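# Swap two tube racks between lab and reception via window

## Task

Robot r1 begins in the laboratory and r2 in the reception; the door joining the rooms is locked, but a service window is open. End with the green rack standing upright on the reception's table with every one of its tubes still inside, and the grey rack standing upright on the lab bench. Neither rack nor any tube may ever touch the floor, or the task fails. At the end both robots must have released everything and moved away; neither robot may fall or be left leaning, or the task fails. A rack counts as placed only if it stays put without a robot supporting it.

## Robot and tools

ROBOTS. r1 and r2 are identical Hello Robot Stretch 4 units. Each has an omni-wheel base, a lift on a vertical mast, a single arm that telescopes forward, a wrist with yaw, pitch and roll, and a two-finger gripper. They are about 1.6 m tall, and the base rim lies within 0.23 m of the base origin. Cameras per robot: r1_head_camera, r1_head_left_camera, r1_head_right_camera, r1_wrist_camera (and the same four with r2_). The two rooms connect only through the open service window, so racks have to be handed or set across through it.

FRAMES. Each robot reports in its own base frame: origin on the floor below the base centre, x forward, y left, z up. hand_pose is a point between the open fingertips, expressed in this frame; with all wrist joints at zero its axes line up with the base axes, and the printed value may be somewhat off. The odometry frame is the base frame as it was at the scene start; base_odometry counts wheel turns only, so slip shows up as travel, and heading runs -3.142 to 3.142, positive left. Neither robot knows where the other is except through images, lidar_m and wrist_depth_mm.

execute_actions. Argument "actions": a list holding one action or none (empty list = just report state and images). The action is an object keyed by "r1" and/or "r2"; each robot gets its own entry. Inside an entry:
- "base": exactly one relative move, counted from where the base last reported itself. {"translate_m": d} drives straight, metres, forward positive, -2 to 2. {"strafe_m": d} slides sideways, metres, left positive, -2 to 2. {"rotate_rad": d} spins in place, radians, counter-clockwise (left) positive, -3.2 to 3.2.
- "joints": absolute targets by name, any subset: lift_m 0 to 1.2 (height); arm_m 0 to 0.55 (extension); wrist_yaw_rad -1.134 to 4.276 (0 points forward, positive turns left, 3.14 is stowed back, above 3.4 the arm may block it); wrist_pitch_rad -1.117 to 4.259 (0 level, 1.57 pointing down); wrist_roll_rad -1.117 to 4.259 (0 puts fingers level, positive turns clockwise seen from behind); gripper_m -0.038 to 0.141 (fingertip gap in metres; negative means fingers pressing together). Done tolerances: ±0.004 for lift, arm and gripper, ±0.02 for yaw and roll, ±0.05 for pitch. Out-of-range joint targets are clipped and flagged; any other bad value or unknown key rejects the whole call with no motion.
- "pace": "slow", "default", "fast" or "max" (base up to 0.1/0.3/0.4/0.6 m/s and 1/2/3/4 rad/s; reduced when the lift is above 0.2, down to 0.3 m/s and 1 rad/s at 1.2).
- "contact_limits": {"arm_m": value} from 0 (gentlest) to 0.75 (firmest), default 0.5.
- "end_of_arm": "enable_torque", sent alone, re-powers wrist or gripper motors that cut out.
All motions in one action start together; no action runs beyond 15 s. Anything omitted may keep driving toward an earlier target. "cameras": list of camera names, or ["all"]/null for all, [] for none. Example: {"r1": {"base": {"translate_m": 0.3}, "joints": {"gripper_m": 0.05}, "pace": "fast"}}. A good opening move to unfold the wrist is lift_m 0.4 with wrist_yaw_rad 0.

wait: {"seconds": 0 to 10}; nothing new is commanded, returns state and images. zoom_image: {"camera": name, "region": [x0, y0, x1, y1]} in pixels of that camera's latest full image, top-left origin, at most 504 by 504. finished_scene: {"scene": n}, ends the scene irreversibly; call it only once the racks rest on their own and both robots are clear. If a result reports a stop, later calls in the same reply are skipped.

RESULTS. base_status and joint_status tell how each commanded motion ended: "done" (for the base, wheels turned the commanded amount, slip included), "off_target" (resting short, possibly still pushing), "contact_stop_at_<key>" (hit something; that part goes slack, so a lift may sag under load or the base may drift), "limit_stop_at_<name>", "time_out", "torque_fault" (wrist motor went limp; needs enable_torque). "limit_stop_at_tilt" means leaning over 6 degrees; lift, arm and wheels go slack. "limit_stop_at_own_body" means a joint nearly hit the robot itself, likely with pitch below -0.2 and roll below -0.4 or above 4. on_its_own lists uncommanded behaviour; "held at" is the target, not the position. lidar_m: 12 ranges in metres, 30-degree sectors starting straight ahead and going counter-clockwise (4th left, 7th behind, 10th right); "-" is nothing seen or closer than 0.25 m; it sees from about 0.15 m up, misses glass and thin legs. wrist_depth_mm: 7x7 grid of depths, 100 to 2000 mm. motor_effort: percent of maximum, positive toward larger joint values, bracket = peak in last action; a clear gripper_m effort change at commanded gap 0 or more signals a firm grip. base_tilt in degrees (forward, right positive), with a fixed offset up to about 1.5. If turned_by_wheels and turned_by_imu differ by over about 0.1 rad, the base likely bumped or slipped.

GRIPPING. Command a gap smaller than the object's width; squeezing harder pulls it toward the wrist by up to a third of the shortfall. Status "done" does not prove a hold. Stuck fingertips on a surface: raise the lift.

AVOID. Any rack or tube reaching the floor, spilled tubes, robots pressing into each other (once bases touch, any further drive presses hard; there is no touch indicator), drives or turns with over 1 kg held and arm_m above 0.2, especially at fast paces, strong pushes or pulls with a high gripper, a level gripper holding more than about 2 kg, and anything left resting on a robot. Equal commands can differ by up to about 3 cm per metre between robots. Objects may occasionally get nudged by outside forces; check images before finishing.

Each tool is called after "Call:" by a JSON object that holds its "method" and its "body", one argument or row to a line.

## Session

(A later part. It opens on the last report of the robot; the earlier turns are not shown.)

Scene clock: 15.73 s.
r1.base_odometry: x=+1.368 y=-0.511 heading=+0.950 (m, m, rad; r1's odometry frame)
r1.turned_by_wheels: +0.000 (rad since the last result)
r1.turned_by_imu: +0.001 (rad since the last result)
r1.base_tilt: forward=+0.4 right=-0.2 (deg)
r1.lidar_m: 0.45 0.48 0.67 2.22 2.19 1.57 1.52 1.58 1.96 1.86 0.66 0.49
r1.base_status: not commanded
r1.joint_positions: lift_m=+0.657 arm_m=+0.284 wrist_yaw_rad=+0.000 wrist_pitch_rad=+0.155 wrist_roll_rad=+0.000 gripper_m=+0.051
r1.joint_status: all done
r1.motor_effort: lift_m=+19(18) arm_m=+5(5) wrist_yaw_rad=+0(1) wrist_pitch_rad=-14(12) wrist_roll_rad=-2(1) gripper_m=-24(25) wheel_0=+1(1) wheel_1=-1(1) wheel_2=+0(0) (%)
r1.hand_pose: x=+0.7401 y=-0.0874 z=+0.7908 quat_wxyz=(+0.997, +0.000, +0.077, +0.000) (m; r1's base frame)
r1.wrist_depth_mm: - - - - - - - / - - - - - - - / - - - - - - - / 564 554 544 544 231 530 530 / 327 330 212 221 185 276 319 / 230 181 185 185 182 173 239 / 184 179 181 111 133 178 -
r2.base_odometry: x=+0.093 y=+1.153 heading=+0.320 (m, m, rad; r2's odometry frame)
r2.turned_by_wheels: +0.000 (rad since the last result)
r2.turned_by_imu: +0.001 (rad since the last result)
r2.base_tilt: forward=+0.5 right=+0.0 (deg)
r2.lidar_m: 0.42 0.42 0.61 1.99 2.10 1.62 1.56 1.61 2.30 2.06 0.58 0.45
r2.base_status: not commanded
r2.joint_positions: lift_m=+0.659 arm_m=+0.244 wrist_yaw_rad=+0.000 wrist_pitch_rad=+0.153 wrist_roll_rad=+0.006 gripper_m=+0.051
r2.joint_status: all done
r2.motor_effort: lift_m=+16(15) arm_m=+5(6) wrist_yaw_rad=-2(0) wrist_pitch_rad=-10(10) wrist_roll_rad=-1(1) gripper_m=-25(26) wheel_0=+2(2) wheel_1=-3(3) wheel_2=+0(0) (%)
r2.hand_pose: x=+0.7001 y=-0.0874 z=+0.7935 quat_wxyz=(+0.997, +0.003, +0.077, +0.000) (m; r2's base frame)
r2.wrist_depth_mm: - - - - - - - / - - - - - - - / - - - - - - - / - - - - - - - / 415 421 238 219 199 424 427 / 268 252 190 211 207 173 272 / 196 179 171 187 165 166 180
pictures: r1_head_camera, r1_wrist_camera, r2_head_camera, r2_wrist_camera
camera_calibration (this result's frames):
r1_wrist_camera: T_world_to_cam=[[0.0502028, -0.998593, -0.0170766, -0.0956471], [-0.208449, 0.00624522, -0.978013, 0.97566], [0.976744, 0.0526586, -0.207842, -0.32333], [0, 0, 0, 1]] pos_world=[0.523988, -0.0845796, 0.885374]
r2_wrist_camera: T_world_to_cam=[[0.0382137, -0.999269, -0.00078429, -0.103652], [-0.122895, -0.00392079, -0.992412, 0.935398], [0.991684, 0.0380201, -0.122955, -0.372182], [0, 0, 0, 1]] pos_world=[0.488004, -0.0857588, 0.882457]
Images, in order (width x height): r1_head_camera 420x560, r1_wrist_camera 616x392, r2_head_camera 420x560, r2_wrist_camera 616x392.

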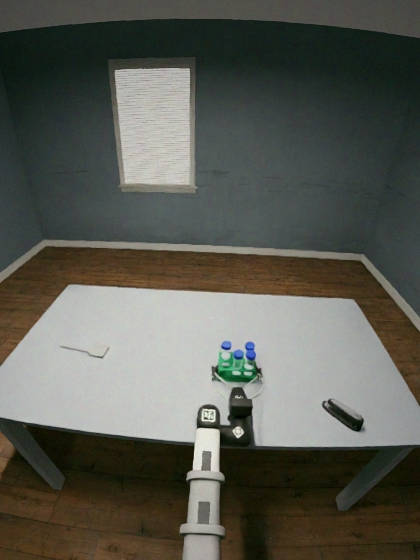

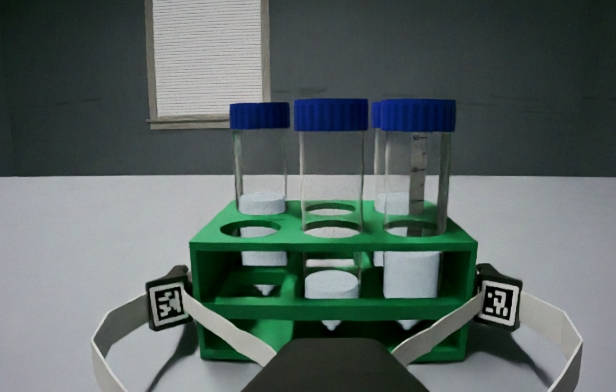

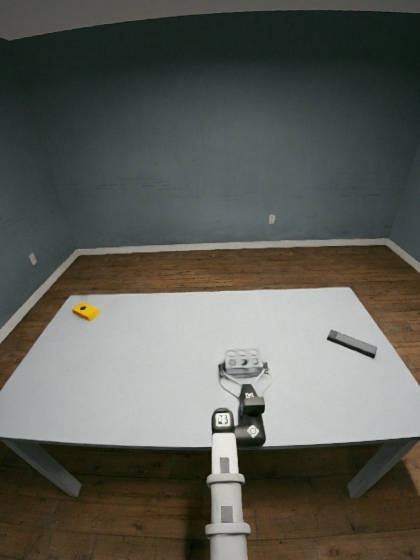

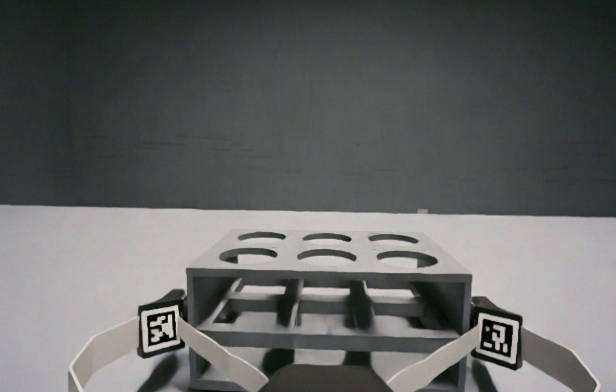

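Call:
{"method": "execute_actions", "body": {
  "actions": [
    {"r1":{"joints":{"lift_m":0.72}},"r2":{"joints":{"lift_m":0.72}}}
  ],
  "cameras": ["r1_wrist_camera","r2_wrist_camera"]
}}

Scene clock: 17.33 s.
r1.base_odometry: x=+1.368 y=-0.511 heading=+0.950 (m, m, rad; r1's odometry frame)
r1.turned_by_wheels: +0.000 (rad since the last result)
r1.turned_by_imu: +0.000 (rad since the last result)
r1.base_tilt: forward=+0.5 right=-0.4 (deg)
r1.lidar_m: 0.45 0.48 0.68 2.24 2.19 1.60 1.52 1.59 1.95 1.88 0.66 0.46
r1.base_status: not commanded
r1.joint_positions: lift_m=+0.720 arm_m=+0.284 wrist_yaw_rad=+0.000 wrist_pitch_rad=+0.155 wrist_roll_rad=+0.000 gripper_m=+0.051
r1.joint_status: all done
r1.motor_effort: lift_m=+23(26) arm_m=+5(5) wrist_yaw_rad=+0(0) wrist_pitch_rad=-14(14) wrist_roll_rad=-2(2) gripper_m=-22(24) wheel_0=+1(1) wheel_1=-1(1) wheel_2=+0(0) (%)
r1.hand_pose: x=+0.7401 y=-0.0874 z=+0.8533 quat_wxyz=(+0.997, +0.000, +0.078, +0.000) (m; r1's base frame)
r1.wrist_depth_mm: - - - - - - - / - - - - - - - / - - - - - - - / - - - - 230 - - / 496 504 213 221 186 421 484 / 353 181 185 185 182 173 353 / 281 273 264 111 133 271 -
r2.base_odometry: x=+0.093 y=+1.153 heading=+0.320 (m, m, rad; r2's odometry frame)
r2.turned_by_wheels: +0.000 (rad since the last result)
r2.turned_by_imu: +0.000 (rad since the last result)
r2.base_tilt: forward=+0.6 right=+0.0 (deg)
r2.lidar_m: 0.39 0.43 0.60 1.99 2.09 1.63 1.56 1.60 2.30 2.06 0.59 0.42
r2.base_status: not commanded
r2.joint_positions: lift_m=+0.720 arm_m=+0.244 wrist_yaw_rad=+0.000 wrist_pitch_rad=+0.153 wrist_roll_rad=+0.006 gripper_m=+0.051
r2.joint_status: all done
r2.motor_effort: lift_m=+26(26) arm_m=+6(6) wrist_yaw_rad=-2(2) wrist_pitch_rad=-11(12) wrist_roll_rad=-1(0) gripper_m=-24(24) wheel_0=+2(2) wheel_1=-3(3) wheel_2=+0(0) (%)
r2.hand_pose: x=+0.7001 y=-0.0874 z=+0.8537 quat_wxyz=(+0.997, +0.003, +0.077, +0.000) (m; r2's base frame)
r2.wrist_depth_mm: - - - - - - - / - - - - - - - / - - - - - - - / - - - - - - - / 627 634 238 218 199 654 647 / 404 382 191 210 207 173 413 / 297 273 172 187 165 167 273
pictures: r1_wrist_camera, r2_wrist_camera
camera_calibration (this result's frames):
r1_wrist_camera: T_world_to_cam=[[0.0501973, -0.998593, -0.0170929, -0.0945617], [-0.208763, 0.00624541, -0.977946, 1.03693], [0.976677, 0.0526586, -0.208155, -0.310017], [0, 0, 0, 1]] pos_world=[0.524006, -0.0845796, 0.947916]
r2_wrist_camera: T_world_to_cam=[[0.0382135, -0.999269, -0.00079305, -0.103598], [-0.123123, -0.00392081, -0.992384, 0.995193], [0.991655, 0.0380201, -0.123183, -0.36457], [0, 0, 0, 1]] pos_world=[0.488018, -0.0857588, 0.942623]
Images, in order (width x height): r1_wrist_camera 616x392, r2_wrist_camera 616x392.

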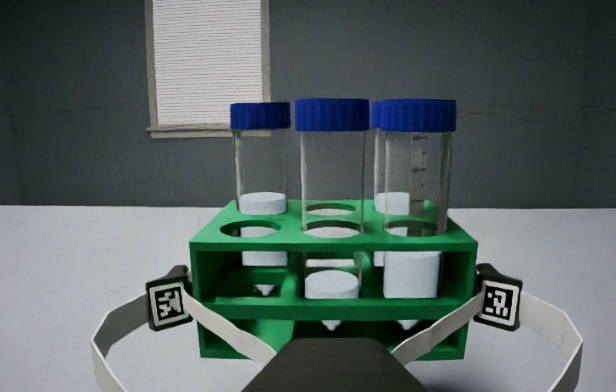

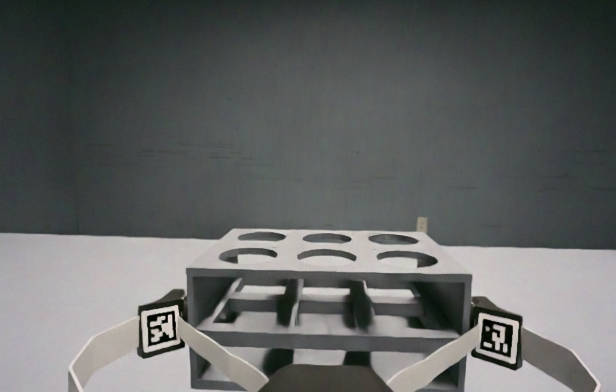

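Solid.

Call:
{"method": "execute_actions", "body": {
  "actions": [
    {"r1":{"base":{"strafe_m":1.6},"joints":{"arm_m":0},"pace":"max"},"r2":{"base":{"strafe_m":-1.43},"joints":{"arm_m":0},"pace":"max"}}
  ],
  "cameras": []
}}

Call:
{"method": "execute_actions", "body": {
  "actions": [
    {"r1":{"base":{"rotate_rad":1.53}},"r2":{"base":{"rotate_rad":-1.57}}}
  ]
}}

Scene clock: 22.40 s.
r1.base_odometry: x=+0.066 y=+0.419 heading=+0.950 (m, m, rad; r1's odometry frame)
r1.turned_by_wheels: +0.000 (rad since the last result)
r1.turned_by_imu: -0.002 (rad since the last result)
r1.base_tilt: forward=+0.4 right=-0.2 (deg)
r1.lidar_m: 0.42 0.85 0.61 0.79 0.83 1.16 1.51 1.57 2.18 1.84 0.92 0.42
r1.base_status: done
r1.joint_positions: lift_m=+0.720 arm_m=+0.001 wrist_yaw_rad=+0.000 wrist_pitch_rad=+0.156 wrist_roll_rad=+0.000 gripper_m=+0.051
r1.joint_status: all done
r1.motor_effort: lift_m=+24(23) arm_m=-4(7) wrist_yaw_rad=+0(1) wrist_pitch_rad=-13(14) wrist_roll_rad=-1(2) gripper_m=-22(21) wheel_0=+0(14) wheel_1=+0(14) wheel_2=+0(1) (%)
r1.hand_pose: x=+0.4567 y=-0.0874 z=+0.8533 quat_wxyz=(+0.997, +0.000, +0.078, +0.000) (m; r1's base frame)
r1.wrist_depth_mm: 1229 1756 - - - - - / 1205 1756 - - - - - / 1229 1808 - - - - - / 1229 1756 - - 213 - - / 1205 1756 213 221 186 - - / 1205 181 185 185 182 173 1921 / 1229 1430 1397 111 133 1430 -
r2.base_odometry: x=+0.542 y=-0.205 heading=+0.320 (m, m, rad; r2's odometry frame)
r2.turned_by_wheels: +0.000 (rad since the last result)
r2.turned_by_imu: +0.005 (rad since the last result)
r2.base_tilt: forward=+0.6 right=-0.1 (deg)
r2.lidar_m: 0.44 1.03 0.83 1.70 2.25 1.64 1.57 1.15 0.88 0.63 0.66 0.92
r2.base_status: done
r2.joint_positions: lift_m=+0.720 arm_m=+0.001 wrist_yaw_rad=+0.000 wrist_pitch_rad=+0.154 wrist_roll_rad=+0.006 gripper_m=+0.051
r2.joint_status: all done
r2.motor_effort: lift_m=+25(25) arm_m=-5(5) wrist_yaw_rad=-1(5) wrist_pitch_rad=-13(10) wrist_roll_rad=-1(1) gripper_m=-24(25) wheel_0=+0(11) wheel_1=-1(11) wheel_2=+0(0) (%)
r2.hand_pose: x=+0.4574 y=-0.0874 z=+0.8537 quat_wxyz=(+0.997, +0.003, +0.077, +0.000) (m; r2's base frame)
r2.wrist_depth_mm: - - - - - - 1308 / - - - - - - 1308 / - - - - - - 1336 / - - - - - - 1308 / - - 238 218 199 1863 1281 / - - 195 210 207 173 1308 / 1499 1464 172 186 165 166 1160
pictures: none
No camera images: the call's "cameras" was empty. Leave "cameras" out to get every camera's image.

Scene clock: 24.47 s.
r1.base_odometry: x=+0.066 y=+0.419 heading=+2.479 (m, m, rad; r1's odometry frame)
r1.turned_by_wheels: +1.529 (rad since the last result)
r1.turned_by_imu: +1.568 (rad since the last result)
r1.base_tilt: forward=+0.4 right=-0.2 (deg)
r1.lidar_m: 0.41 0.81 1.10 1.49 1.54 2.12 2.12 0.91 1.10 3.21 0.86 0.40
r1.base_status: done
r1.joint_positions: lift_m=+0.720 arm_m=+0.001 wrist_yaw_rad=+0.000 wrist_pitch_rad=+0.155 wrist_roll_rad=+0.000 gripper_m=+0.051
r1.joint_status: not commanded
r1.motor_effort: lift_m=+23(23) arm_m=-4(4) wrist_yaw_rad=+0(3) wrist_pitch_rad=-14(13) wrist_roll_rad=-2(2) gripper_m=-18(23) wheel_0=-5(10) wheel_1=-3(9) wheel_2=-4(10) (%)
r1.hand_pose: x=+0.4567 y=-0.0873 z=+0.8533 quat_wxyz=(+0.997, +0.000, +0.078, +0.000) (m; r1's base frame)
r1.wrist_depth_mm: 549 549 544 544 - - - / 564 564 559 554 554 - - / 574 580 580 580 211 - - / 591 603 597 585 214 842 831 / 609 621 213 221 186 427 492 / 627 181 186 184 182 173 379 / 640 668 668 111 133 654 -
r2.base_odometry: x=+0.542 y=-0.205 heading=-1.250 (m, m, rad; r2's odometry frame)
r2.turned_by_wheels: -1.569 (rad since the last result)
r2.turned_by_imu: -1.560 (rad since the last result)
r2.base_tilt: forward=+0.7 right=+0.0 (deg)
r2.lidar_m: 0.44 0.67 0.98 3.12 1.05 0.83 1.89 2.21 1.64 1.56 1.16 0.87
r2.base_status: done
r2.joint_positions: lift_m=+0.720 arm_m=+0.001 wrist_yaw_rad=+0.000 wrist_pitch_rad=+0.154 wrist_roll_rad=+0.006 gripper_m=+0.051
r2.joint_status: not commanded
r2.motor_effort: lift_m=+24(24) arm_m=-5(5) wrist_yaw_rad=-3(4) wrist_pitch_rad=-11(11) wrist_roll_rad=-1(0) gripper_m=-24(24) wheel_0=+3(7) wheel_1=+1(9) wheel_2=+3(7) (%)
r2.hand_pose: x=+0.4574 y=-0.0875 z=+0.8538 quat_wxyz=(+0.997, +0.003, +0.077, +0.000) (m; r2's base frame)
r2.wrist_depth_mm: - - - 597 585 569 564 / - - - 609 591 580 574 / - - - 621 609 597 580 / - - - 634 621 609 585 / 640 647 238 220 199 609 603 / 459 449 190 211 208 173 609 / 732 699 172 187 166 166 591
pictures: r1_head_camera, r1_head_left_camera, r1_head_right_camera, r1_wrist_camera, r2_head_camera, r2_head_left_camera, r2_head_right_camera, r2_wrist_camera
camera_calibration (this result's frames):
r1_wrist_camera: T_world_to_cam=[[0.0505406, -0.998576, -0.0170656, -0.0804175], [-0.208862, 0.00614167, -0.977926, 0.977784], [0.976638, 0.0529893, -0.208254, -0.0331007], [0, 0, 0, 1]] pos_world=[0.240613, -0.0845542, 0.947934]
r2_wrist_camera: T_world_to_cam=[[0.0381151, -0.999273, -0.000795562, -0.0943047], [-0.123309, -0.00391329, -0.992361, 0.965464], [0.991636, 0.037922, -0.123368, -0.123733], [0, 0, 0, 1]] pos_world=[0.245343, -0.0857658, 0.942749]
Images, in order (width x height): r1_head_camera 420x560, r1_head_left_camera 420x672, r1_head_right_camera 420x672, r1_wrist_camera 616x392, r2_head_camera 420x560, r2_head_left_camera 420x672, r2_head_right_camera 420x672, r2_wrist_camera 616x392.

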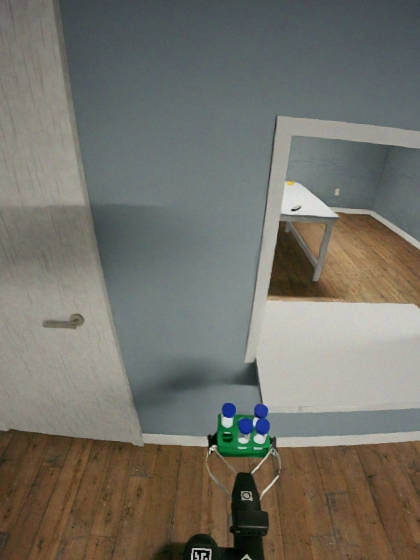

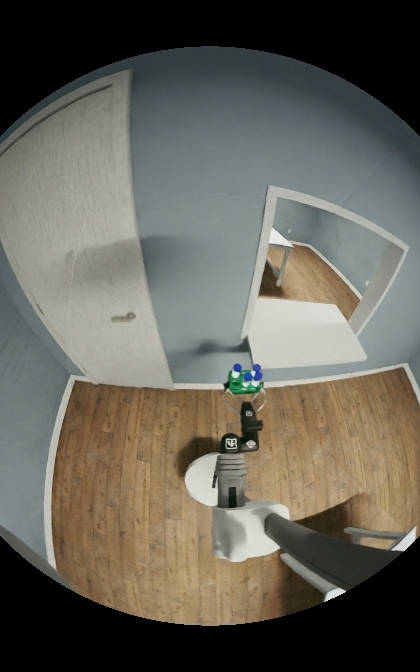

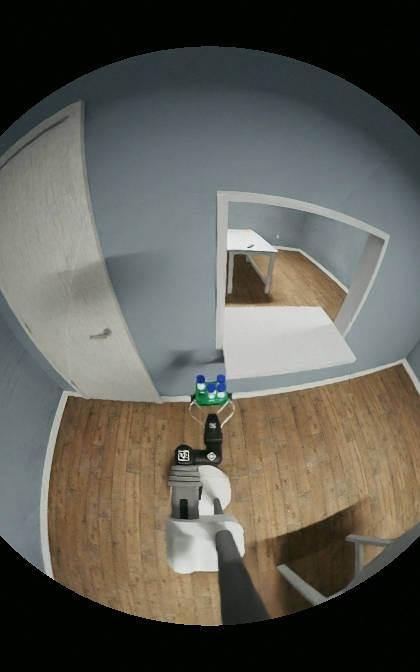

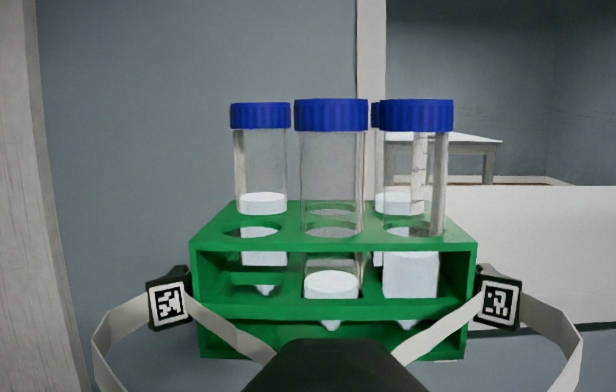

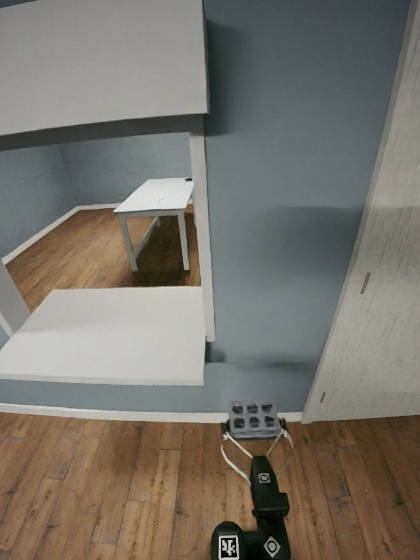

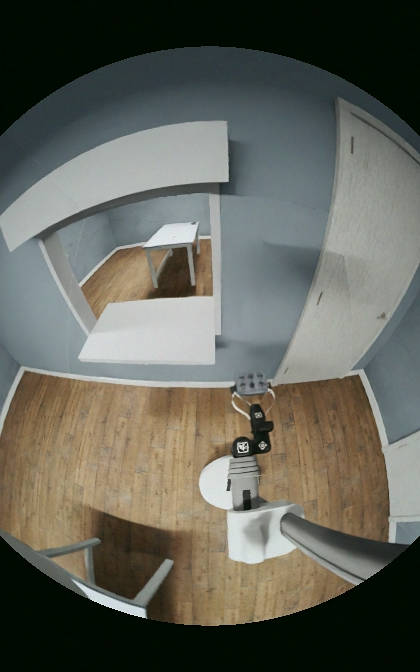

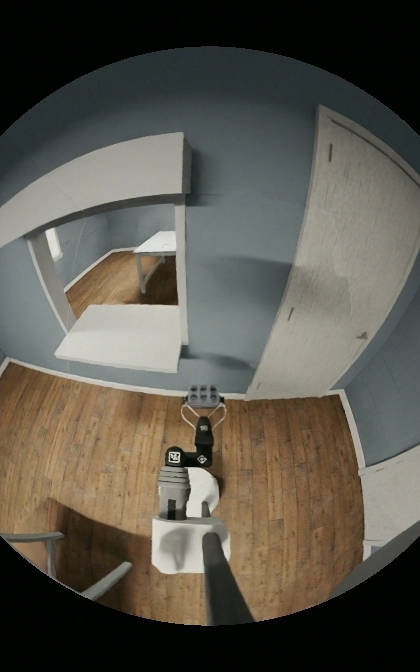

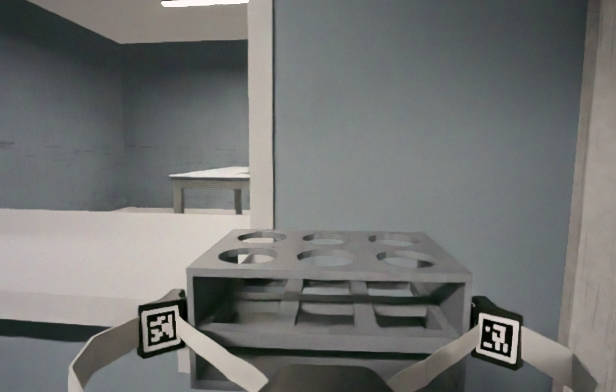

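Call:
{"method": "execute_actions", "body": {
  "actions": [
    {"r1":{"base":{"strafe_m":-0.66},"joints":{"arm_m":0.2},"pace":"max"},"r2":{"base":{"strafe_m":0.42},"joints":{"arm_m":0.24},"pace":"max"}}
  ],
  "cameras": ["r1_head_camera","r2_head_camera"]
}}

Scene clock: 29.43 s.
r1.base_odometry: x=+0.472 y=+0.939 heading=+2.480 (m, m, rad; r1's odometry frame)
r1.turned_by_wheels: +0.000 (rad since the last result)
r1.turned_by_imu: +0.004 (rad since the last result)
r1.base_tilt: forward=+0.4 right=-0.3 (deg)
r1.lidar_m: 0.59 0.62 1.16 2.19 2.26 3.07 0.78 0.81 2.68 2.55 1.19 0.62
r1.base_status: done
r1.joint_positions: lift_m=+0.720 arm_m=+0.199 wrist_yaw_rad=+0.000 wrist_pitch_rad=+0.155 wrist_roll_rad=+0.000 gripper_m=+0.051
r1.joint_status: all done
r1.motor_effort: lift_m=+23(23) arm_m=+5(8) wrist_yaw_rad=-1(2) wrist_pitch_rad=-13(15) wrist_roll_rad=-2(2) gripper_m=-23(21) wheel_0=+0(15) wheel_1=+1(14) wheel_2=+0(3) (%)
r1.hand_pose: x=+0.6552 y=-0.0874 z=+0.8534 quat_wxyz=(+0.997, +0.000, +0.078, +0.000) (m; r1's base frame)
r1.wrist_depth_mm: - - - - - - - / - - - - - - - / - - 931 - 192 - - / - 750 750 - 215 - - / 500 512 213 221 186 424 488 / 353 181 185 185 182 173 355 / 282 276 266 111 133 271 -
r2.base_odometry: x=+0.941 y=-0.072 heading=-1.250 (m, m, rad; r2's odometry frame)
r2.turned_by_wheels: +0.000 (rad since the last result)
r2.turned_by_imu: +0.000 (rad since the last result)
r2.base_tilt: forward=+0.5 right=+0.0 (deg)
r2.lidar_m: 0.63 0.69 1.30 2.70 1.02 0.73 0.70 2.78 2.06 2.00 1.20 0.65
r2.base_status: done
r2.joint_positions: lift_m=+0.720 arm_m=+0.239 wrist_yaw_rad=+0.000 wrist_pitch_rad=+0.154 wrist_roll_rad=+0.006 gripper_m=+0.051
r2.joint_status: all done
r2.motor_effort: lift_m=+24(24) arm_m=+5(6) wrist_yaw_rad=-1(2) wrist_pitch_rad=-10(12) wrist_roll_rad=-1(1) gripper_m=-24(25) wheel_0=+3(11) wheel_1=-2(13) wheel_2=+0(2) (%)
r2.hand_pose: x=+0.6951 y=-0.0874 z=+0.8538 quat_wxyz=(+0.997, +0.003, +0.077, +0.000) (m; r2's base frame)
r2.wrist_depth_mm: - - - - - - 452 / - - - - - - 452 / - - - - - - 452 / - - 1008 - - - 449 / 634 640 238 219 199 732 449 / 407 384 195 211 208 173 397 / 298 273 172 187 165 166 276
pictures: r1_head_camera, r2_head_camera
Images, in order (width x height): r1_head_camera 420x560, r2_head_camera 420x560.

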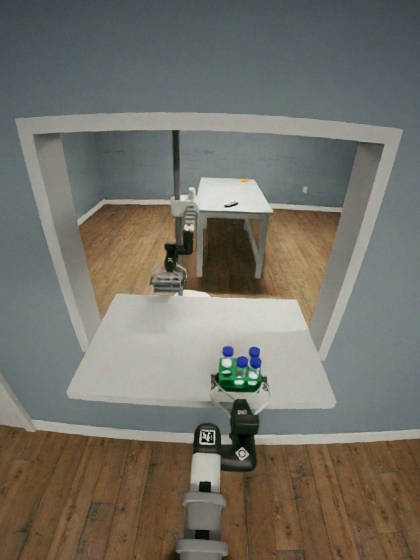

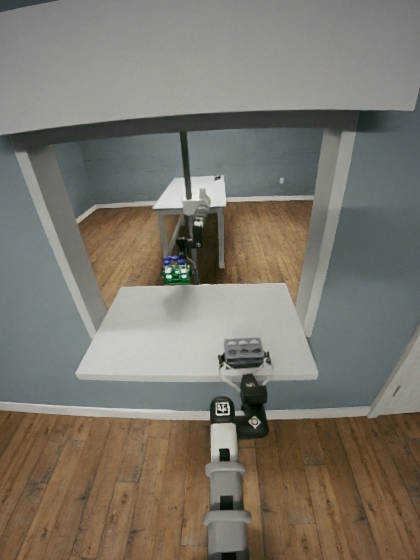

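Call:
{"method": "execute_actions", "body": {
  "actions": [
    {"r1":{"joints":{"arm_m":0.43,"lift_m":0.672},"pace":"fast"},"r2":{"joints":{"arm_m":0.43,"lift_m":0.674},"pace":"fast"}}
  ],
  "cameras": []
}}

Call:
{"method": "execute_actions", "body": {
  "actions": [
    {"r1":{"joints":{"lift_m":0.657},"pace":"slow"},"r2":{"joints":{"lift_m":0.658},"pace":"slow"}}
  ],
  "cameras": ["r1_head_camera","r1_wrist_camera","r2_head_camera","r2_wrist_camera"]
}}

Scene clock: 32.70 s.
r1.base_odometry: x=+0.472 y=+0.939 heading=+2.480 (m, m, rad; r1's odometry frame)
r1.turned_by_wheels: +0.000 (rad since the last result)
r1.turned_by_imu: +0.001 (rad since the last result)
r1.base_tilt: forward=+0.4 right=-0.2 (deg)
r1.lidar_m: 0.58 0.61 1.15 2.17 2.28 3.07 0.79 0.79 2.65 2.55 1.21 0.61
r1.base_status: not commanded
r1.joint_positions: lift_m=+0.672 arm_m=+0.429 wrist_yaw_rad=+0.000 wrist_pitch_rad=+0.155 wrist_roll_rad=+0.000 gripper_m=+0.051
r1.joint_status: all done
r1.motor_effort: lift_m=+19(23) arm_m=+4(5) wrist_yaw_rad=-1(1) wrist_pitch_rad=-14(15) wrist_roll_rad=-1(1) gripper_m=-22(22) wheel_0=+0(0) wheel_1=+1(1) wheel_2=+0(0) (%)
r1.hand_pose: x=+0.8852 y=-0.0873 z=+0.8057 quat_wxyz=(+0.997, +0.000, +0.078, +0.000) (m; r1's base frame)
r1.wrist_depth_mm: - - - - - - - / - - 976 - - - - / - 554 - 1983 210 - - / 324 - 1308 - 215 - - / 317 373 213 221 185 310 359 / 259 180 185 185 182 173 260 / 207 202 196 111 133 200 -
r2.base_odometry: x=+0.941 y=-0.072 heading=-1.250 (m, m, rad; r2's odometry frame)
r2.turned_by_wheels: +0.000 (rad since the last result)
r2.turned_by_imu: +0.001 (rad since the last result)
r2.base_tilt: forward=+0.4 right=+0.0 (deg)
r2.lidar_m: 0.65 0.69 1.31 2.72 1.06 0.77 0.72 2.79 2.06 1.98 1.20 0.67
r2.base_status: not commanded
r2.joint_positions: lift_m=+0.674 arm_m=+0.429 wrist_yaw_rad=+0.000 wrist_pitch_rad=+0.154 wrist_roll_rad=+0.006 gripper_m=+0.051
r2.joint_status: all done
r2.motor_effort: lift_m=+16(21) arm_m=+5(6) wrist_yaw_rad=-4(2) wrist_pitch_rad=-12(12) wrist_roll_rad=+0(1) gripper_m=-23(23) wheel_0=+2(3) wheel_1=-2(2) wheel_2=+0(0) (%)
r2.hand_pose: x=+0.8851 y=-0.0873 z=+0.8084 quat_wxyz=(+0.997, +0.003, +0.077, +0.000) (m; r2's base frame)
r2.wrist_depth_mm: - - - - - - - / - - - - - - - / - - 621 - - - - / 424 508 - - - - - / 312 424 238 219 199 480 - / 301 285 190 211 208 173 307 / 222 203 172 186 165 167 204
pictures: none
No camera images: the call's "cameras" was empty. Leave "cameras" out to get every camera's image.

Scene clock: 33.57 s.
r1.base_odometry: x=+0.472 y=+0.939 heading=+2.480 (m, m, rad; r1's odometry frame)
r1.turned_by_wheels: +0.000 (rad since the last result)
r1.turned_by_imu: +0.000 (rad since the last result)
r1.base_tilt: forward=+0.4 right=-0.4 (deg)
r1.lidar_m: 0.61 0.60 1.14 2.18 2.25 3.04 0.76 0.82 2.67 2.54 1.21 0.63
r1.base_status: not commanded
r1.joint_positions: lift_m=+0.657 arm_m=+0.429 wrist_yaw_rad=+0.000 wrist_pitch_rad=+0.155 wrist_roll_rad=+0.000 gripper_m=+0.051
r1.joint_status: all done
r1.motor_effort: lift_m=+19(21) arm_m=+4(4) wrist_yaw_rad=-1(1) wrist_pitch_rad=-13(13) wrist_roll_rad=-2(1) gripper_m=-25(19) wheel_0=+0(0) wheel_1=+2(2) wheel_2=+0(0) (%)
r1.hand_pose: x=+0.8852 y=-0.0873 z=+0.7907 quat_wxyz=(+0.997, +0.000, +0.078, +0.000) (m; r1's base frame)
r1.wrist_depth_mm: - - - - - - - / - - 976 - - - - / - 549 - 1983 211 - - / 325 492 488 - 214 - - / 303 330 213 221 185 276 319 / 231 181 186 185 182 172 239 / 184 179 182 111 133 178 -
r2.base_odometry: x=+0.941 y=-0.072 heading=-1.250 (m, m, rad; r2's odometry frame)
r2.turned_by_wheels: +0.000 (rad since the last result)
r2.turned_by_imu: +0.000 (rad since the last result)
r2.base_tilt: forward=+0.5 right=+0.1 (deg)
r2.lidar_m: 0.65 0.69 1.27 2.70 1.02 0.74 0.74 2.79 2.04 1.98 1.18 0.68
r2.base_status: not commanded
r2.joint_positions: lift_m=+0.658 arm_m=+0.429 wrist_yaw_rad=+0.000 wrist_pitch_rad=+0.154 wrist_roll_rad=+0.006 gripper_m=+0.051
r2.joint_status: all done
r2.motor_effort: lift_m=+15(15) arm_m=+5(5) wrist_yaw_rad=-3(6) wrist_pitch_rad=-11(11) wrist_roll_rad=+1(1) gripper_m=-26(24) wheel_0=+3(3) wheel_1=-2(3) wheel_2=+1(0) (%)
r2.hand_pose: x=+0.8851 y=-0.0873 z=+0.7924 quat_wxyz=(+0.997, +0.003, +0.077, +0.000) (m; r2's base frame)
r2.wrist_depth_mm: - - - - - - - / - - - - - - - / - - 621 - - - - / 418 508 - - - - - / 314 373 238 218 198 424 449 / 265 250 190 210 207 173 271 / 195 179 172 186 165 166 179
pictures: r1_head_camera, r1_wrist_camera, r2_head_camera, r2_wrist_camera
camera_calibration (this result's frames):
r1_wrist_camera: T_world_to_cam=[[0.0505727, -0.998575, -0.0170442, -0.103177], [-0.208748, 0.00612016, -0.97795, 1.00598], [0.976661, 0.0530155, -0.208141, -0.464675], [0, 0, 0, 1]] pos_world=[0.669044, -0.0845514, 0.885325]
r2_wrist_camera: T_world_to_cam=[[0.0385367, -0.999257, -0.000796246, -0.110909], [-0.123324, -0.0039653, -0.992358, 0.957375], [0.991618, 0.0383404, -0.123385, -0.555416], [0, 0, 0, 1]] pos_world=[0.673103, -0.085735, 0.881441]
Images, in order (width x height): r1_head_camera 420x560, r1_wrist_camera 616x392, r2_head_camera 420x560, r2_wrist_camera 616x392.

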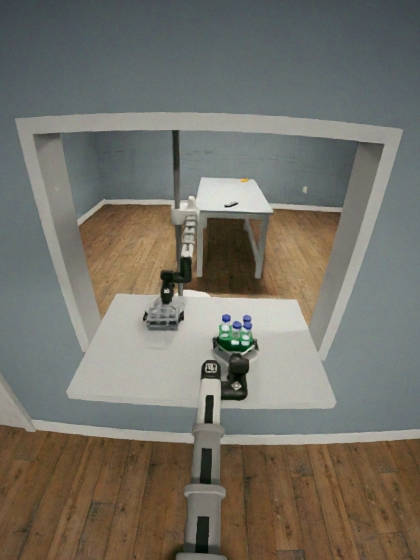

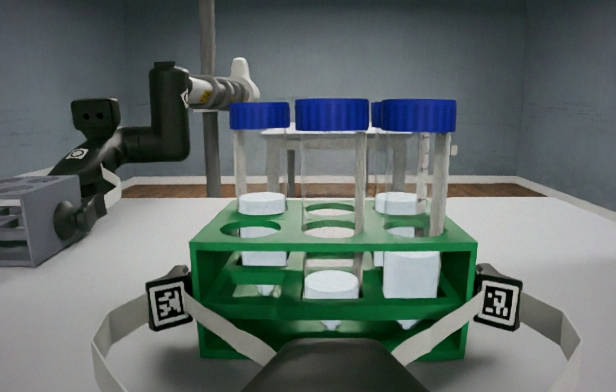

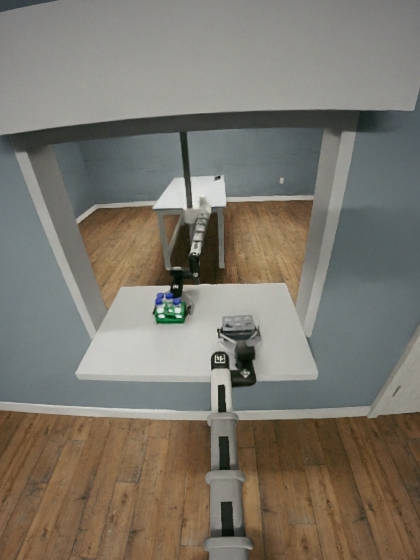

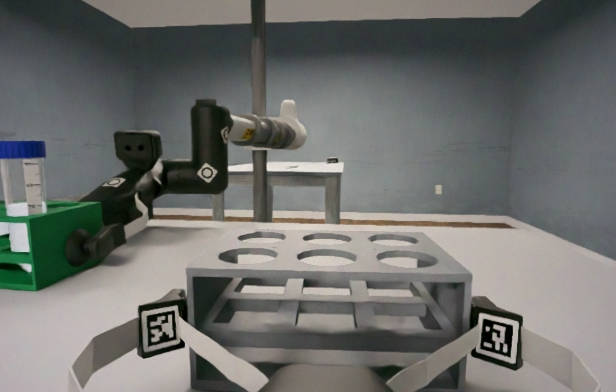

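Call:
{"method": "execute_actions", "body": {
  "actions": [
    {"r1":{"joints":{"gripper_m":0.141}},"r2":{"joints":{"gripper_m":0.141}}}
  ],
  "cameras": ["r1_wrist_camera"]
}}

Call:
{"method": "execute_actions", "body": {
  "actions": [
    {"r1":{"joints":{"arm_m":0.35,"lift_m":0.662},"pace":"fast"},"r2":{"joints":{"arm_m":0.35,"lift_m":0.663},"pace":"fast"}}
  ],
  "cameras": ["r1_wrist_camera","r2_wrist_camera"]
}}

Scene clock: 35.70 s.
r1.base_odometry: x=+0.472 y=+0.939 heading=+2.480 (m, m, rad; r1's odometry frame)
r1.turned_by_wheels: +0.000 (rad since the last result)
r1.turned_by_imu: +0.001 (rad since the last result)
r1.base_tilt: forward=+0.4 right=-0.3 (deg)
r1.lidar_m: 0.59 0.61 1.12 2.17 2.27 3.06 0.77 0.81 2.65 2.56 1.19 0.63
r1.base_status: not commanded
r1.joint_positions: lift_m=+0.657 arm_m=+0.429 wrist_yaw_rad=+0.000 wrist_pitch_rad=+0.153 wrist_roll_rad=+0.000 gripper_m=+0.141
r1.joint_status: all done
r1.motor_effort: lift_m=+19(18) arm_m=+5(5) wrist_yaw_rad=-1(1) wrist_pitch_rad=-6(14) wrist_roll_rad=-2(2) gripper_m=+2(16) wheel_0=+0(0) wheel_1=+1(2) wheel_2=+1(0) (%)
r1.hand_pose: x=+0.8853 y=-0.0874 z=+0.7915 quat_wxyz=(+0.997, +0.000, +0.076, +0.000) (m; r1's base frame)
r1.wrist_depth_mm: - - - - - - - / - - 1182 - - - - / - 554 - 1983 211 - - / 418 504 504 - 235 - - / 303 338 226 229 207 304 327 / 235 225 205 205 203 200 237 / 187 182 193 111 183 181 -
r2.base_odometry: x=+0.941 y=-0.072 heading=-1.250 (m, m, rad; r2's odometry frame)
r2.turned_by_wheels: +0.000 (rad since the last result)
r2.turned_by_imu: +0.001 (rad since the last result)
r2.base_tilt: forward=+0.6 right=+0.0 (deg)
r2.lidar_m: 0.64 0.69 1.31 2.71 1.03 0.74 0.73 2.80 2.06 1.98 1.20 0.66
r2.base_status: not commanded
r2.joint_positions: lift_m=+0.658 arm_m=+0.429 wrist_yaw_rad=+0.000 wrist_pitch_rad=+0.152 wrist_roll_rad=+0.006 gripper_m=+0.141
r2.joint_status: all done
r2.motor_effort: lift_m=+15(15) arm_m=+5(5) wrist_yaw_rad=+0(1) wrist_pitch_rad=-5(13) wrist_roll_rad=-1(1) gripper_m=-1(26) wheel_0=+3(3) wheel_1=-2(2) wheel_2=+0(0) (%)
r2.hand_pose: x=+0.8852 y=-0.0874 z=+0.7930 quat_wxyz=(+0.997, +0.003, +0.076, +0.000) (m; r2's base frame)
r2.wrist_depth_mm: - - - - - - - / - - - - - - - / - - 627 - - - - / - 512 - - - - - / 306 377 271 258 234 430 459 / 268 253 193 228 207 198 273 / 196 189 196 178 191 190 200
pictures: r1_wrist_camera
camera_calibration (this result's frames):
r1_wrist_camera: T_world_to_cam=[[0.0504834, -0.998582, -0.0169074, -0.103237], [-0.206081, 0.00614925, -0.978516, 1.00485], [0.977232, 0.0528831, -0.205478, -0.467243], [0, 0, 0, 1]] pos_world=[0.668898, -0.0845607, 0.885513]
Images, in order (width x height): r1_wrist_camera 616x392.

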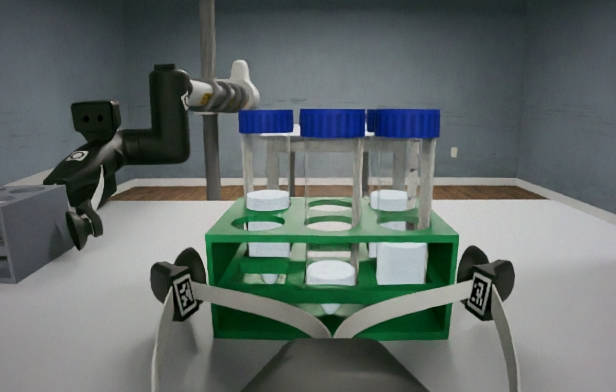

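Scene clock: 36.70 s.
r1.base_odometry: x=+0.472 y=+0.939 heading=+2.480 (m, m, rad; r1's odometry frame)
r1.turned_by_wheels: +0.000 (rad since the last result)
r1.turned_by_imu: +0.000 (rad since the last result)
r1.base_tilt: forward=+0.3 right=-0.2 (deg)
r1.lidar_m: 0.59 0.60 1.15 2.16 2.25 3.06 0.78 0.79 2.63 2.56 1.19 0.63
r1.base_status: not commanded
r1.joint_positions: lift_m=+0.662 arm_m=+0.351 wrist_yaw_rad=+0.000 wrist_pitch_rad=+0.152 wrist_roll_rad=+0.000 gripper_m=+0.141
r1.joint_status: all done
r1.motor_effort: lift_m=+22(24) arm_m=-4(6) wrist_yaw_rad=+1(0) wrist_pitch_rad=-4(5) wrist_roll_rad=-2(2) gripper_m=-1(0) wheel_0=+0(0) wheel_1=+1(2) wheel_2=+0(0) (%)
r1.hand_pose: x=+0.8068 y=-0.0875 z=+0.7963 quat_wxyz=(+0.997, +0.000, +0.076, +0.000) (m; r1's base frame)
r1.wrist_depth_mm: - - - - - - - / - - 1281 - - - - / - 683 - - - - - / 366 512 591 319 306 574 - / 338 353 315 294 291 345 340 / 245 236 224 252 224 218 240 / 195 190 202 111 191 189 -
r2.base_odometry: x=+0.941 y=-0.072 heading=-1.250 (m, m, rad; r2's odometry frame)
r2.turned_by_wheels: +0.000 (rad since the last result)
r2.turned_by_imu: +0.000 (rad since the last result)
r2.base_tilt: forward=+0.5 right=-0.1 (deg)
r2.lidar_m: 0.63 0.69 1.31 2.70 1.02 0.75 0.73 2.78 2.07 1.99 1.19 0.66
r2.base_status: not commanded
r2.joint_positions: lift_m=+0.663 arm_m=+0.351 wrist_yaw_rad=+0.000 wrist_pitch_rad=+0.152 wrist_roll_rad=+0.006 gripper_m=+0.141
r2.joint_status: all done
r2.motor_effort: lift_m=+24(24) arm_m=-5(6) wrist_yaw_rad=-1(5) wrist_pitch_rad=-6(8) wrist_roll_rad=-1(1) gripper_m=-1(1) wheel_0=+3(3) wheel_1=-2(2) wheel_2=+1(0) (%)
r2.hand_pose: x=+0.8069 y=-0.0875 z=+0.7972 quat_wxyz=(+0.997, +0.003, +0.076, +0.000) (m; r2's base frame)
r2.wrist_depth_mm: - - - - - - - / - - - - - - - / - - 741 - - - - / 404 647 741 - - - - / 357 394 397 307 301 445 404 / 277 263 218 272 268 202 285 / 205 196 208 181 198 198 208
pictures: r1_wrist_camera, r2_wrist_camera
camera_calibration (this result's frames):
r1_wrist_camera: T_world_to_cam=[[0.0501138, -0.998601, -0.0168926, -0.099015], [-0.205789, 0.00622653, -0.978577, 0.993233], [0.977312, 0.0525165, -0.205189, -0.389864], [0, 0, 0, 1]] pos_world=[0.590377, -0.0845865, 0.890286]
r2_wrist_camera: T_world_to_cam=[[0.038042, -0.999276, -0.00073617, -0.107682], [-0.12176, -0.00390414, -0.992552, 0.951319], [0.99183, 0.0378483, -0.12182, -0.478732], [0, 0, 0, 1]] pos_world=[0.59475, -0.0857712, 0.885835]
Images, in order (width x height): r1_wrist_camera 616x392, r2_wrist_camera 616x392.

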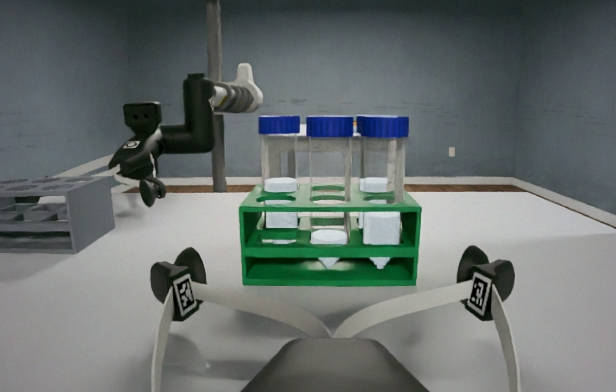

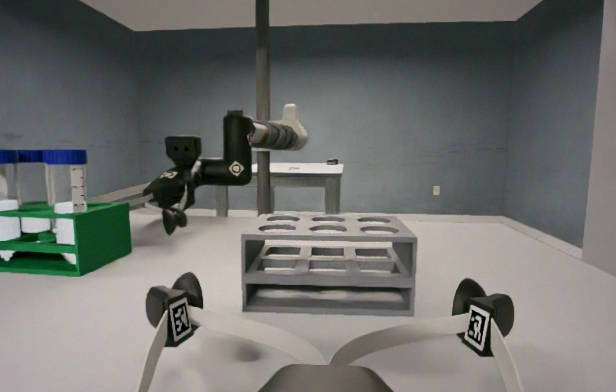

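Call:
{"method": "execute_actions", "body": {
  "actions": [
    {"r1":{"base":{"strafe_m":0.298},"pace":"max"},"r2":{"base":{"strafe_m":0.307},"pace":"max"}}
  ],
  "cameras": ["r1_head_camera","r1_wrist_camera","r2_head_camera","r2_wrist_camera"]
}}

Scene clock: 38.83 s.
r1.base_odometry: x=+0.289 y=+0.704 heading=+2.479 (m, m, rad; r1's odometry frame)
r1.turned_by_wheels: +0.000 (rad since the last result)
r1.turned_by_imu: +0.000 (rad since the last result)
r1.base_tilt: forward=+0.3 right=-0.2 (deg)
r1.lidar_m: 0.59 0.60 1.12 1.87 1.94 2.62 0.79 0.83 1.11 2.85 0.87 0.62
r1.base_status: done
r1.joint_positions: lift_m=+0.662 arm_m=+0.351 wrist_yaw_rad=+0.000 wrist_pitch_rad=+0.152 wrist_roll_rad=+0.000 gripper_m=+0.141
r1.joint_status: not commanded
r1.motor_effort: lift_m=+21(22) arm_m=-4(4) wrist_yaw_rad=+1(1) wrist_pitch_rad=-4(4) wrist_roll_rad=-2(1) gripper_m=+3(2) wheel_0=-1(14) wheel_1=+1(14) wheel_2=+0(1) (%)
r1.hand_pose: x=+0.8068 y=-0.0875 z=+0.7964 quat_wxyz=(+0.997, +0.000, +0.076, +0.000) (m; r1's base frame)
r1.wrist_depth_mm: - - - - - - - / - - - - 1308 1042 - / - - - - - 699 - / 384 - 585 359 462 512 544 / 343 353 334 329 327 343 342 / 246 235 224 251 224 217 241 / 195 190 202 111 191 189 -
r2.base_odometry: x=+1.232 y=+0.025 heading=-1.250 (m, m, rad; r2's odometry frame)
r2.turned_by_wheels: +0.000 (rad since the last result)
r2.turned_by_imu: +0.000 (rad since the last result)
r2.base_tilt: forward=+0.3 right=+0.1 (deg)
r2.lidar_m: 0.65 0.70 1.32 2.40 2.52 0.73 0.72 0.75 2.38 2.31 0.92 0.68
r2.base_status: done
r2.joint_positions: lift_m=+0.663 arm_m=+0.351 wrist_yaw_rad=+0.000 wrist_pitch_rad=+0.152 wrist_roll_rad=+0.006 gripper_m=+0.141
r2.joint_status: not commanded
r2.motor_effort: lift_m=+24(24) arm_m=-5(5) wrist_yaw_rad=-3(1) wrist_pitch_rad=-6(6) wrist_roll_rad=-1(1) gripper_m=-1(0) wheel_0=+1(11) wheel_1=-1(13) wheel_2=+0(1) (%)
r2.hand_pose: x=+0.8069 y=-0.0874 z=+0.7972 quat_wxyz=(+0.997, +0.003, +0.076, +0.000) (m; r2's base frame)
r2.wrist_depth_mm: 415 - - - - - - / 415 - - - - - - / 418 - - - - 1229 699 / 421 - - - - - 676 / 392 436 439 345 362 449 445 / 278 263 217 283 285 202 285 / 205 196 208 181 198 198 208
pictures: r1_head_camera, r1_wrist_camera, r2_head_camera, r2_wrist_camera
camera_calibration (this result's frames):
r1_wrist_camera: T_world_to_cam=[[0.0501694, -0.998598, -0.0168919, -0.0990436], [-0.205777, 0.00621512, -0.978579, 0.993269], [0.977312, 0.0525707, -0.205177, -0.389862], [0, 0, 0, 1]] pos_world=[0.590378, -0.0845827, 0.890329]
r2_wrist_camera: T_world_to_cam=[[0.038281, -0.999267, -0.000736091, -0.107807], [-0.121759, -0.00393334, -0.992552, 0.951346], [0.991821, 0.0380855, -0.12182, -0.478721], [0, 0, 0, 1]] pos_world=[0.594768, -0.0857538, 0.885863]
Images, in order (width x height): r1_head_camera 420x560, r1_wrist_camera 616x392, r2_head_camera 420x560, r2_wrist_camera 616x392.

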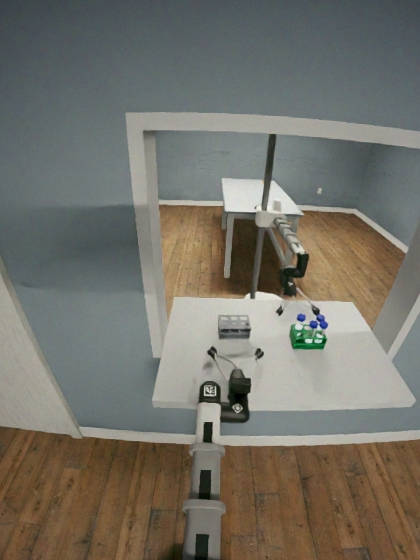

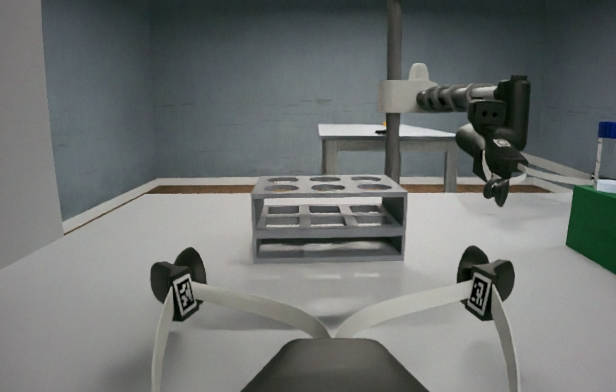

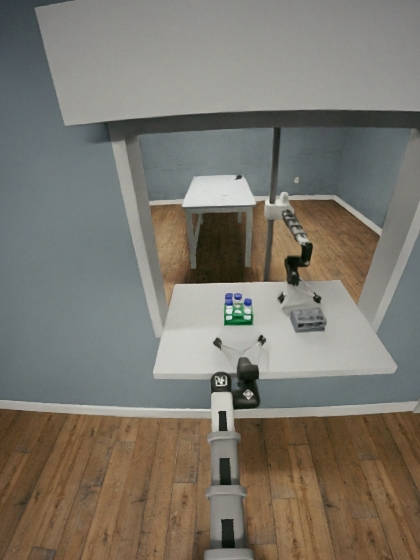

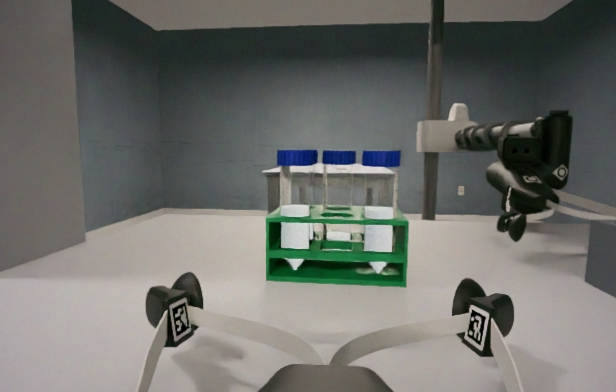

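Call:
{"method": "execute_actions", "body": {
  "actions": [
    {"r1":{"joints":{"arm_m":0.487}},"r2":{"base":{"strafe_m":-0.007},"joints":{"arm_m":0.50}}}
  ],
  "cameras": ["r1_wrist_camera","r2_wrist_camera"]
}}

Scene clock: 40.53 s.
r1.base_odometry: x=+0.289 y=+0.704 heading=+2.479 (m, m, rad; r1's odometry frame)
r1.turned_by_wheels: +0.000 (rad since the last result)
r1.turned_by_imu: +0.000 (rad since the last result)
r1.base_tilt: forward=+0.4 right=-0.2 (deg)
r1.lidar_m: 0.60 0.58 1.11 1.84 1.94 2.61 0.79 0.80 1.14 2.85 0.85 0.64
r1.base_status: not commanded
r1.joint_positions: lift_m=+0.662 arm_m=+0.486 wrist_yaw_rad=+0.000 wrist_pitch_rad=+0.152 wrist_roll_rad=+0.000 gripper_m=+0.141
r1.joint_status: all done
r1.motor_effort: lift_m=+21(21) arm_m=+5(5) wrist_yaw_rad=+0(1) wrist_pitch_rad=-5(6) wrist_roll_rad=-2(2) gripper_m=+1(3) wheel_0=-1(1) wheel_1=+1(1) wheel_2=+0(0) (%)
r1.hand_pose: x=+0.9423 y=-0.0874 z=+0.7964 quat_wxyz=(+0.997, +0.000, +0.076, +0.000) (m; r1's base frame)
r1.wrist_depth_mm: - - - - - - - / - - - - 1182 904 603 / - - - - - - 436 / - - - - - - 452 / 347 351 226 228 225 223 340 / 245 234 206 203 202 202 240 / 195 190 201 111 191 189 -
r2.base_odometry: x=+1.226 y=+0.023 heading=-1.250 (m, m, rad; r2's odometry frame)
r2.turned_by_wheels: +0.000 (rad since the last result)
r2.turned_by_imu: +0.000 (rad since the last result)
r2.base_tilt: forward=+0.6 right=+0.0 (deg)
r2.lidar_m: 0.65 0.71 1.30 2.42 2.52 0.74 0.71 0.75 2.39 2.29 0.94 0.68
r2.base_status: done
r2.joint_positions: lift_m=+0.663 arm_m=+0.499 wrist_yaw_rad=+0.000 wrist_pitch_rad=+0.152 wrist_roll_rad=+0.006 gripper_m=+0.141
r2.joint_status: all done
r2.motor_effort: lift_m=+24(24) arm_m=+5(4) wrist_yaw_rad=-2(2) wrist_pitch_rad=-8(8) wrist_roll_rad=+0(1) gripper_m=+0(0) wheel_0=+1(9) wheel_1=-1(8) wheel_2=+0(0) (%)
r2.hand_pose: x=+0.9551 y=-0.0875 z=+0.7972 quat_wxyz=(+0.997, +0.003, +0.076, +0.000) (m; r2's base frame)
r2.wrist_depth_mm: - - - - - - - / - - - - - - - / - - - - - 1098 723 / - - - 1983 - - - / - 436 220 222 199 442 445 / 277 262 193 226 196 196 283 / 204 196 196 176 189 188 208
pictures: r1_wrist_camera, r2_wrist_camera
camera_calibration (this result's frames):
r1_wrist_camera: T_world_to_cam=[[0.0504172, -0.998585, -0.0168869, -0.106006], [-0.205682, 0.0061643, -0.9786, 1.02109], [0.977319, 0.0528115, -0.20508, -0.522321], [0, 0, 0, 1]] pos_world=[0.725839, -0.0845658, 0.890335]
r2_wrist_camera: T_world_to_cam=[[0.0380261, -0.999276, -0.000736272, -0.113309], [-0.121762, -0.00390217, -0.992552, 0.969392], [0.991831, 0.0378325, -0.121822, -0.625713], [0, 0, 0, 1]] pos_world=[0.742945, -0.0857724, 0.885862]
Images, in order (width x height): r1_wrist_camera 616x392, r2_wrist_camera 616x392.

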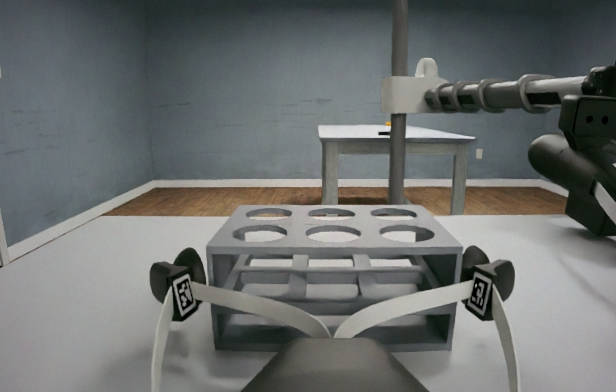

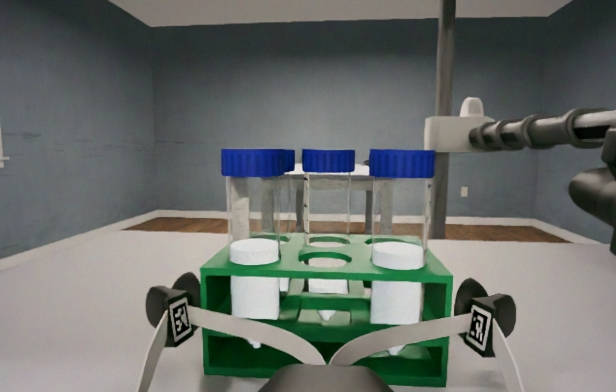

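Call:
{"method": "execute_actions", "body": {
  "actions": [
    {"r1":{"joints":{"gripper_m":0.055}},"r2":{"joints":{"gripper_m":0.055}}}
  ],
  "cameras": ["r1_wrist_camera","r2_wrist_camera"]
}}

Scene clock: 42.50 s.
r1.base_odometry: x=+0.289 y=+0.704 heading=+2.479 (m, m, rad; r1's odometry frame)
r1.turned_by_wheels: +0.000 (rad since the last result)
r1.turned_by_imu: +0.001 (rad since the last result)
r1.base_tilt: forward=+0.4 right=-0.2 (deg)
r1.lidar_m: 0.57 0.62 1.11 1.87 1.94 2.62 0.78 0.82 1.11 2.86 0.88 0.63
r1.base_status: not commanded
r1.joint_positions: lift_m=+0.662 arm_m=+0.486 wrist_yaw_rad=+0.000 wrist_pitch_rad=+0.153 wrist_roll_rad=+0.000 gripper_m=+0.055
r1.joint_status: all done
r1.motor_effort: lift_m=+21(21) arm_m=+5(5) wrist_yaw_rad=+0(0) wrist_pitch_rad=-7(7) wrist_roll_rad=-2(2) gripper_m=-22(28) wheel_0=-1(1) wheel_1=+1(1) wheel_2=+0(0) (%)
r1.hand_pose: x=+0.9422 y=-0.0874 z=+0.7960 quat_wxyz=(+0.997, +0.000, +0.077, +0.000) (m; r1's base frame)
r1.wrist_depth_mm: - - - - - - - / - - - - 1182 891 609 / - - - - - - 445 / - - - - - - 445 / 343 349 212 221 219 312 336 / 242 181 186 208 203 174 251 / 193 189 185 111 135 185 -
r2.base_odometry: x=+1.226 y=+0.023 heading=-1.250 (m, m, rad; r2's odometry frame)
r2.turned_by_wheels: +0.000 (rad since the last result)
r2.turned_by_imu: +0.001 (rad since the last result)
r2.base_tilt: forward=+0.5 right=+0.1 (deg)
r2.lidar_m: 0.66 0.69 1.31 2.41 2.53 0.73 0.71 0.74 2.37 2.27 0.93 0.66
r2.base_status: not commanded
r2.joint_positions: lift_m=+0.663 arm_m=+0.499 wrist_yaw_rad=+0.000 wrist_pitch_rad=+0.155 wrist_roll_rad=+0.006 gripper_m=+0.056
r2.joint_status: all done
r2.motor_effort: lift_m=+24(24) arm_m=+5(6) wrist_yaw_rad=-1(2) wrist_pitch_rad=-15(15) wrist_roll_rad=-1(0) gripper_m=-24(26) wheel_0=+1(1) wheel_1=-1(1) wheel_2=+0(0) (%)
r2.hand_pose: x=+0.9550 y=-0.0874 z=+0.7964 quat_wxyz=(+0.997, +0.003, +0.077, +0.000) (m; r2's base frame)
r2.wrist_depth_mm: - - - - - - - / - - - - - - - / - - - - - 1098 707 / - - - - - - - / 449 424 238 208 187 433 433 / 272 256 179 206 177 185 277 / 200 183 173 169 167 168 167
pictures: r1_wrist_camera, r2_wrist_camera
camera_calibration (this result's frames):
r1_wrist_camera: T_world_to_cam=[[0.0503971, -0.998585, -0.0169465, -0.105943], [-0.206847, 0.00616394, -0.978354, 1.02166], [0.977074, 0.0528115, -0.206244, -0.521188], [0, 0, 0, 1]] pos_world=[0.725905, -0.0845658, 0.890253]
r2_wrist_camera: T_world_to_cam=[[0.0383035, -0.999266, -0.000839176, -0.113409], [-0.124446, -0.00393697, -0.992219, 0.970912], [0.991487, 0.0381099, -0.124506, -0.623238], [0, 0, 0, 1]] pos_world=[0.743103, -0.085752, 0.885665]
Images, in order (width x height): r1_wrist_camera 616x392, r2_wrist_camera 616x392.

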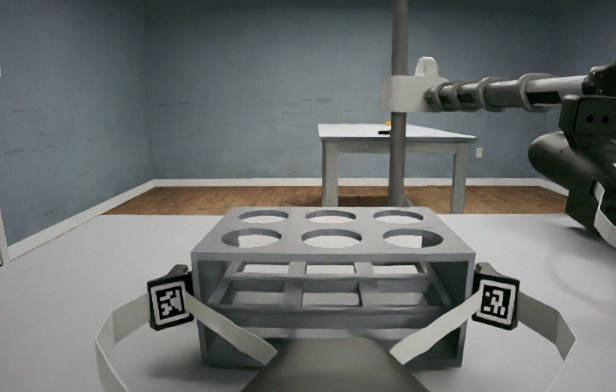

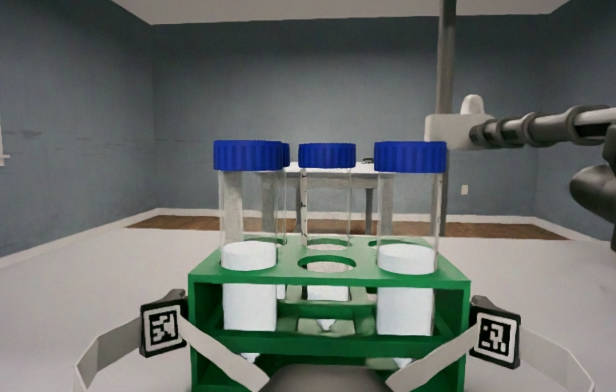

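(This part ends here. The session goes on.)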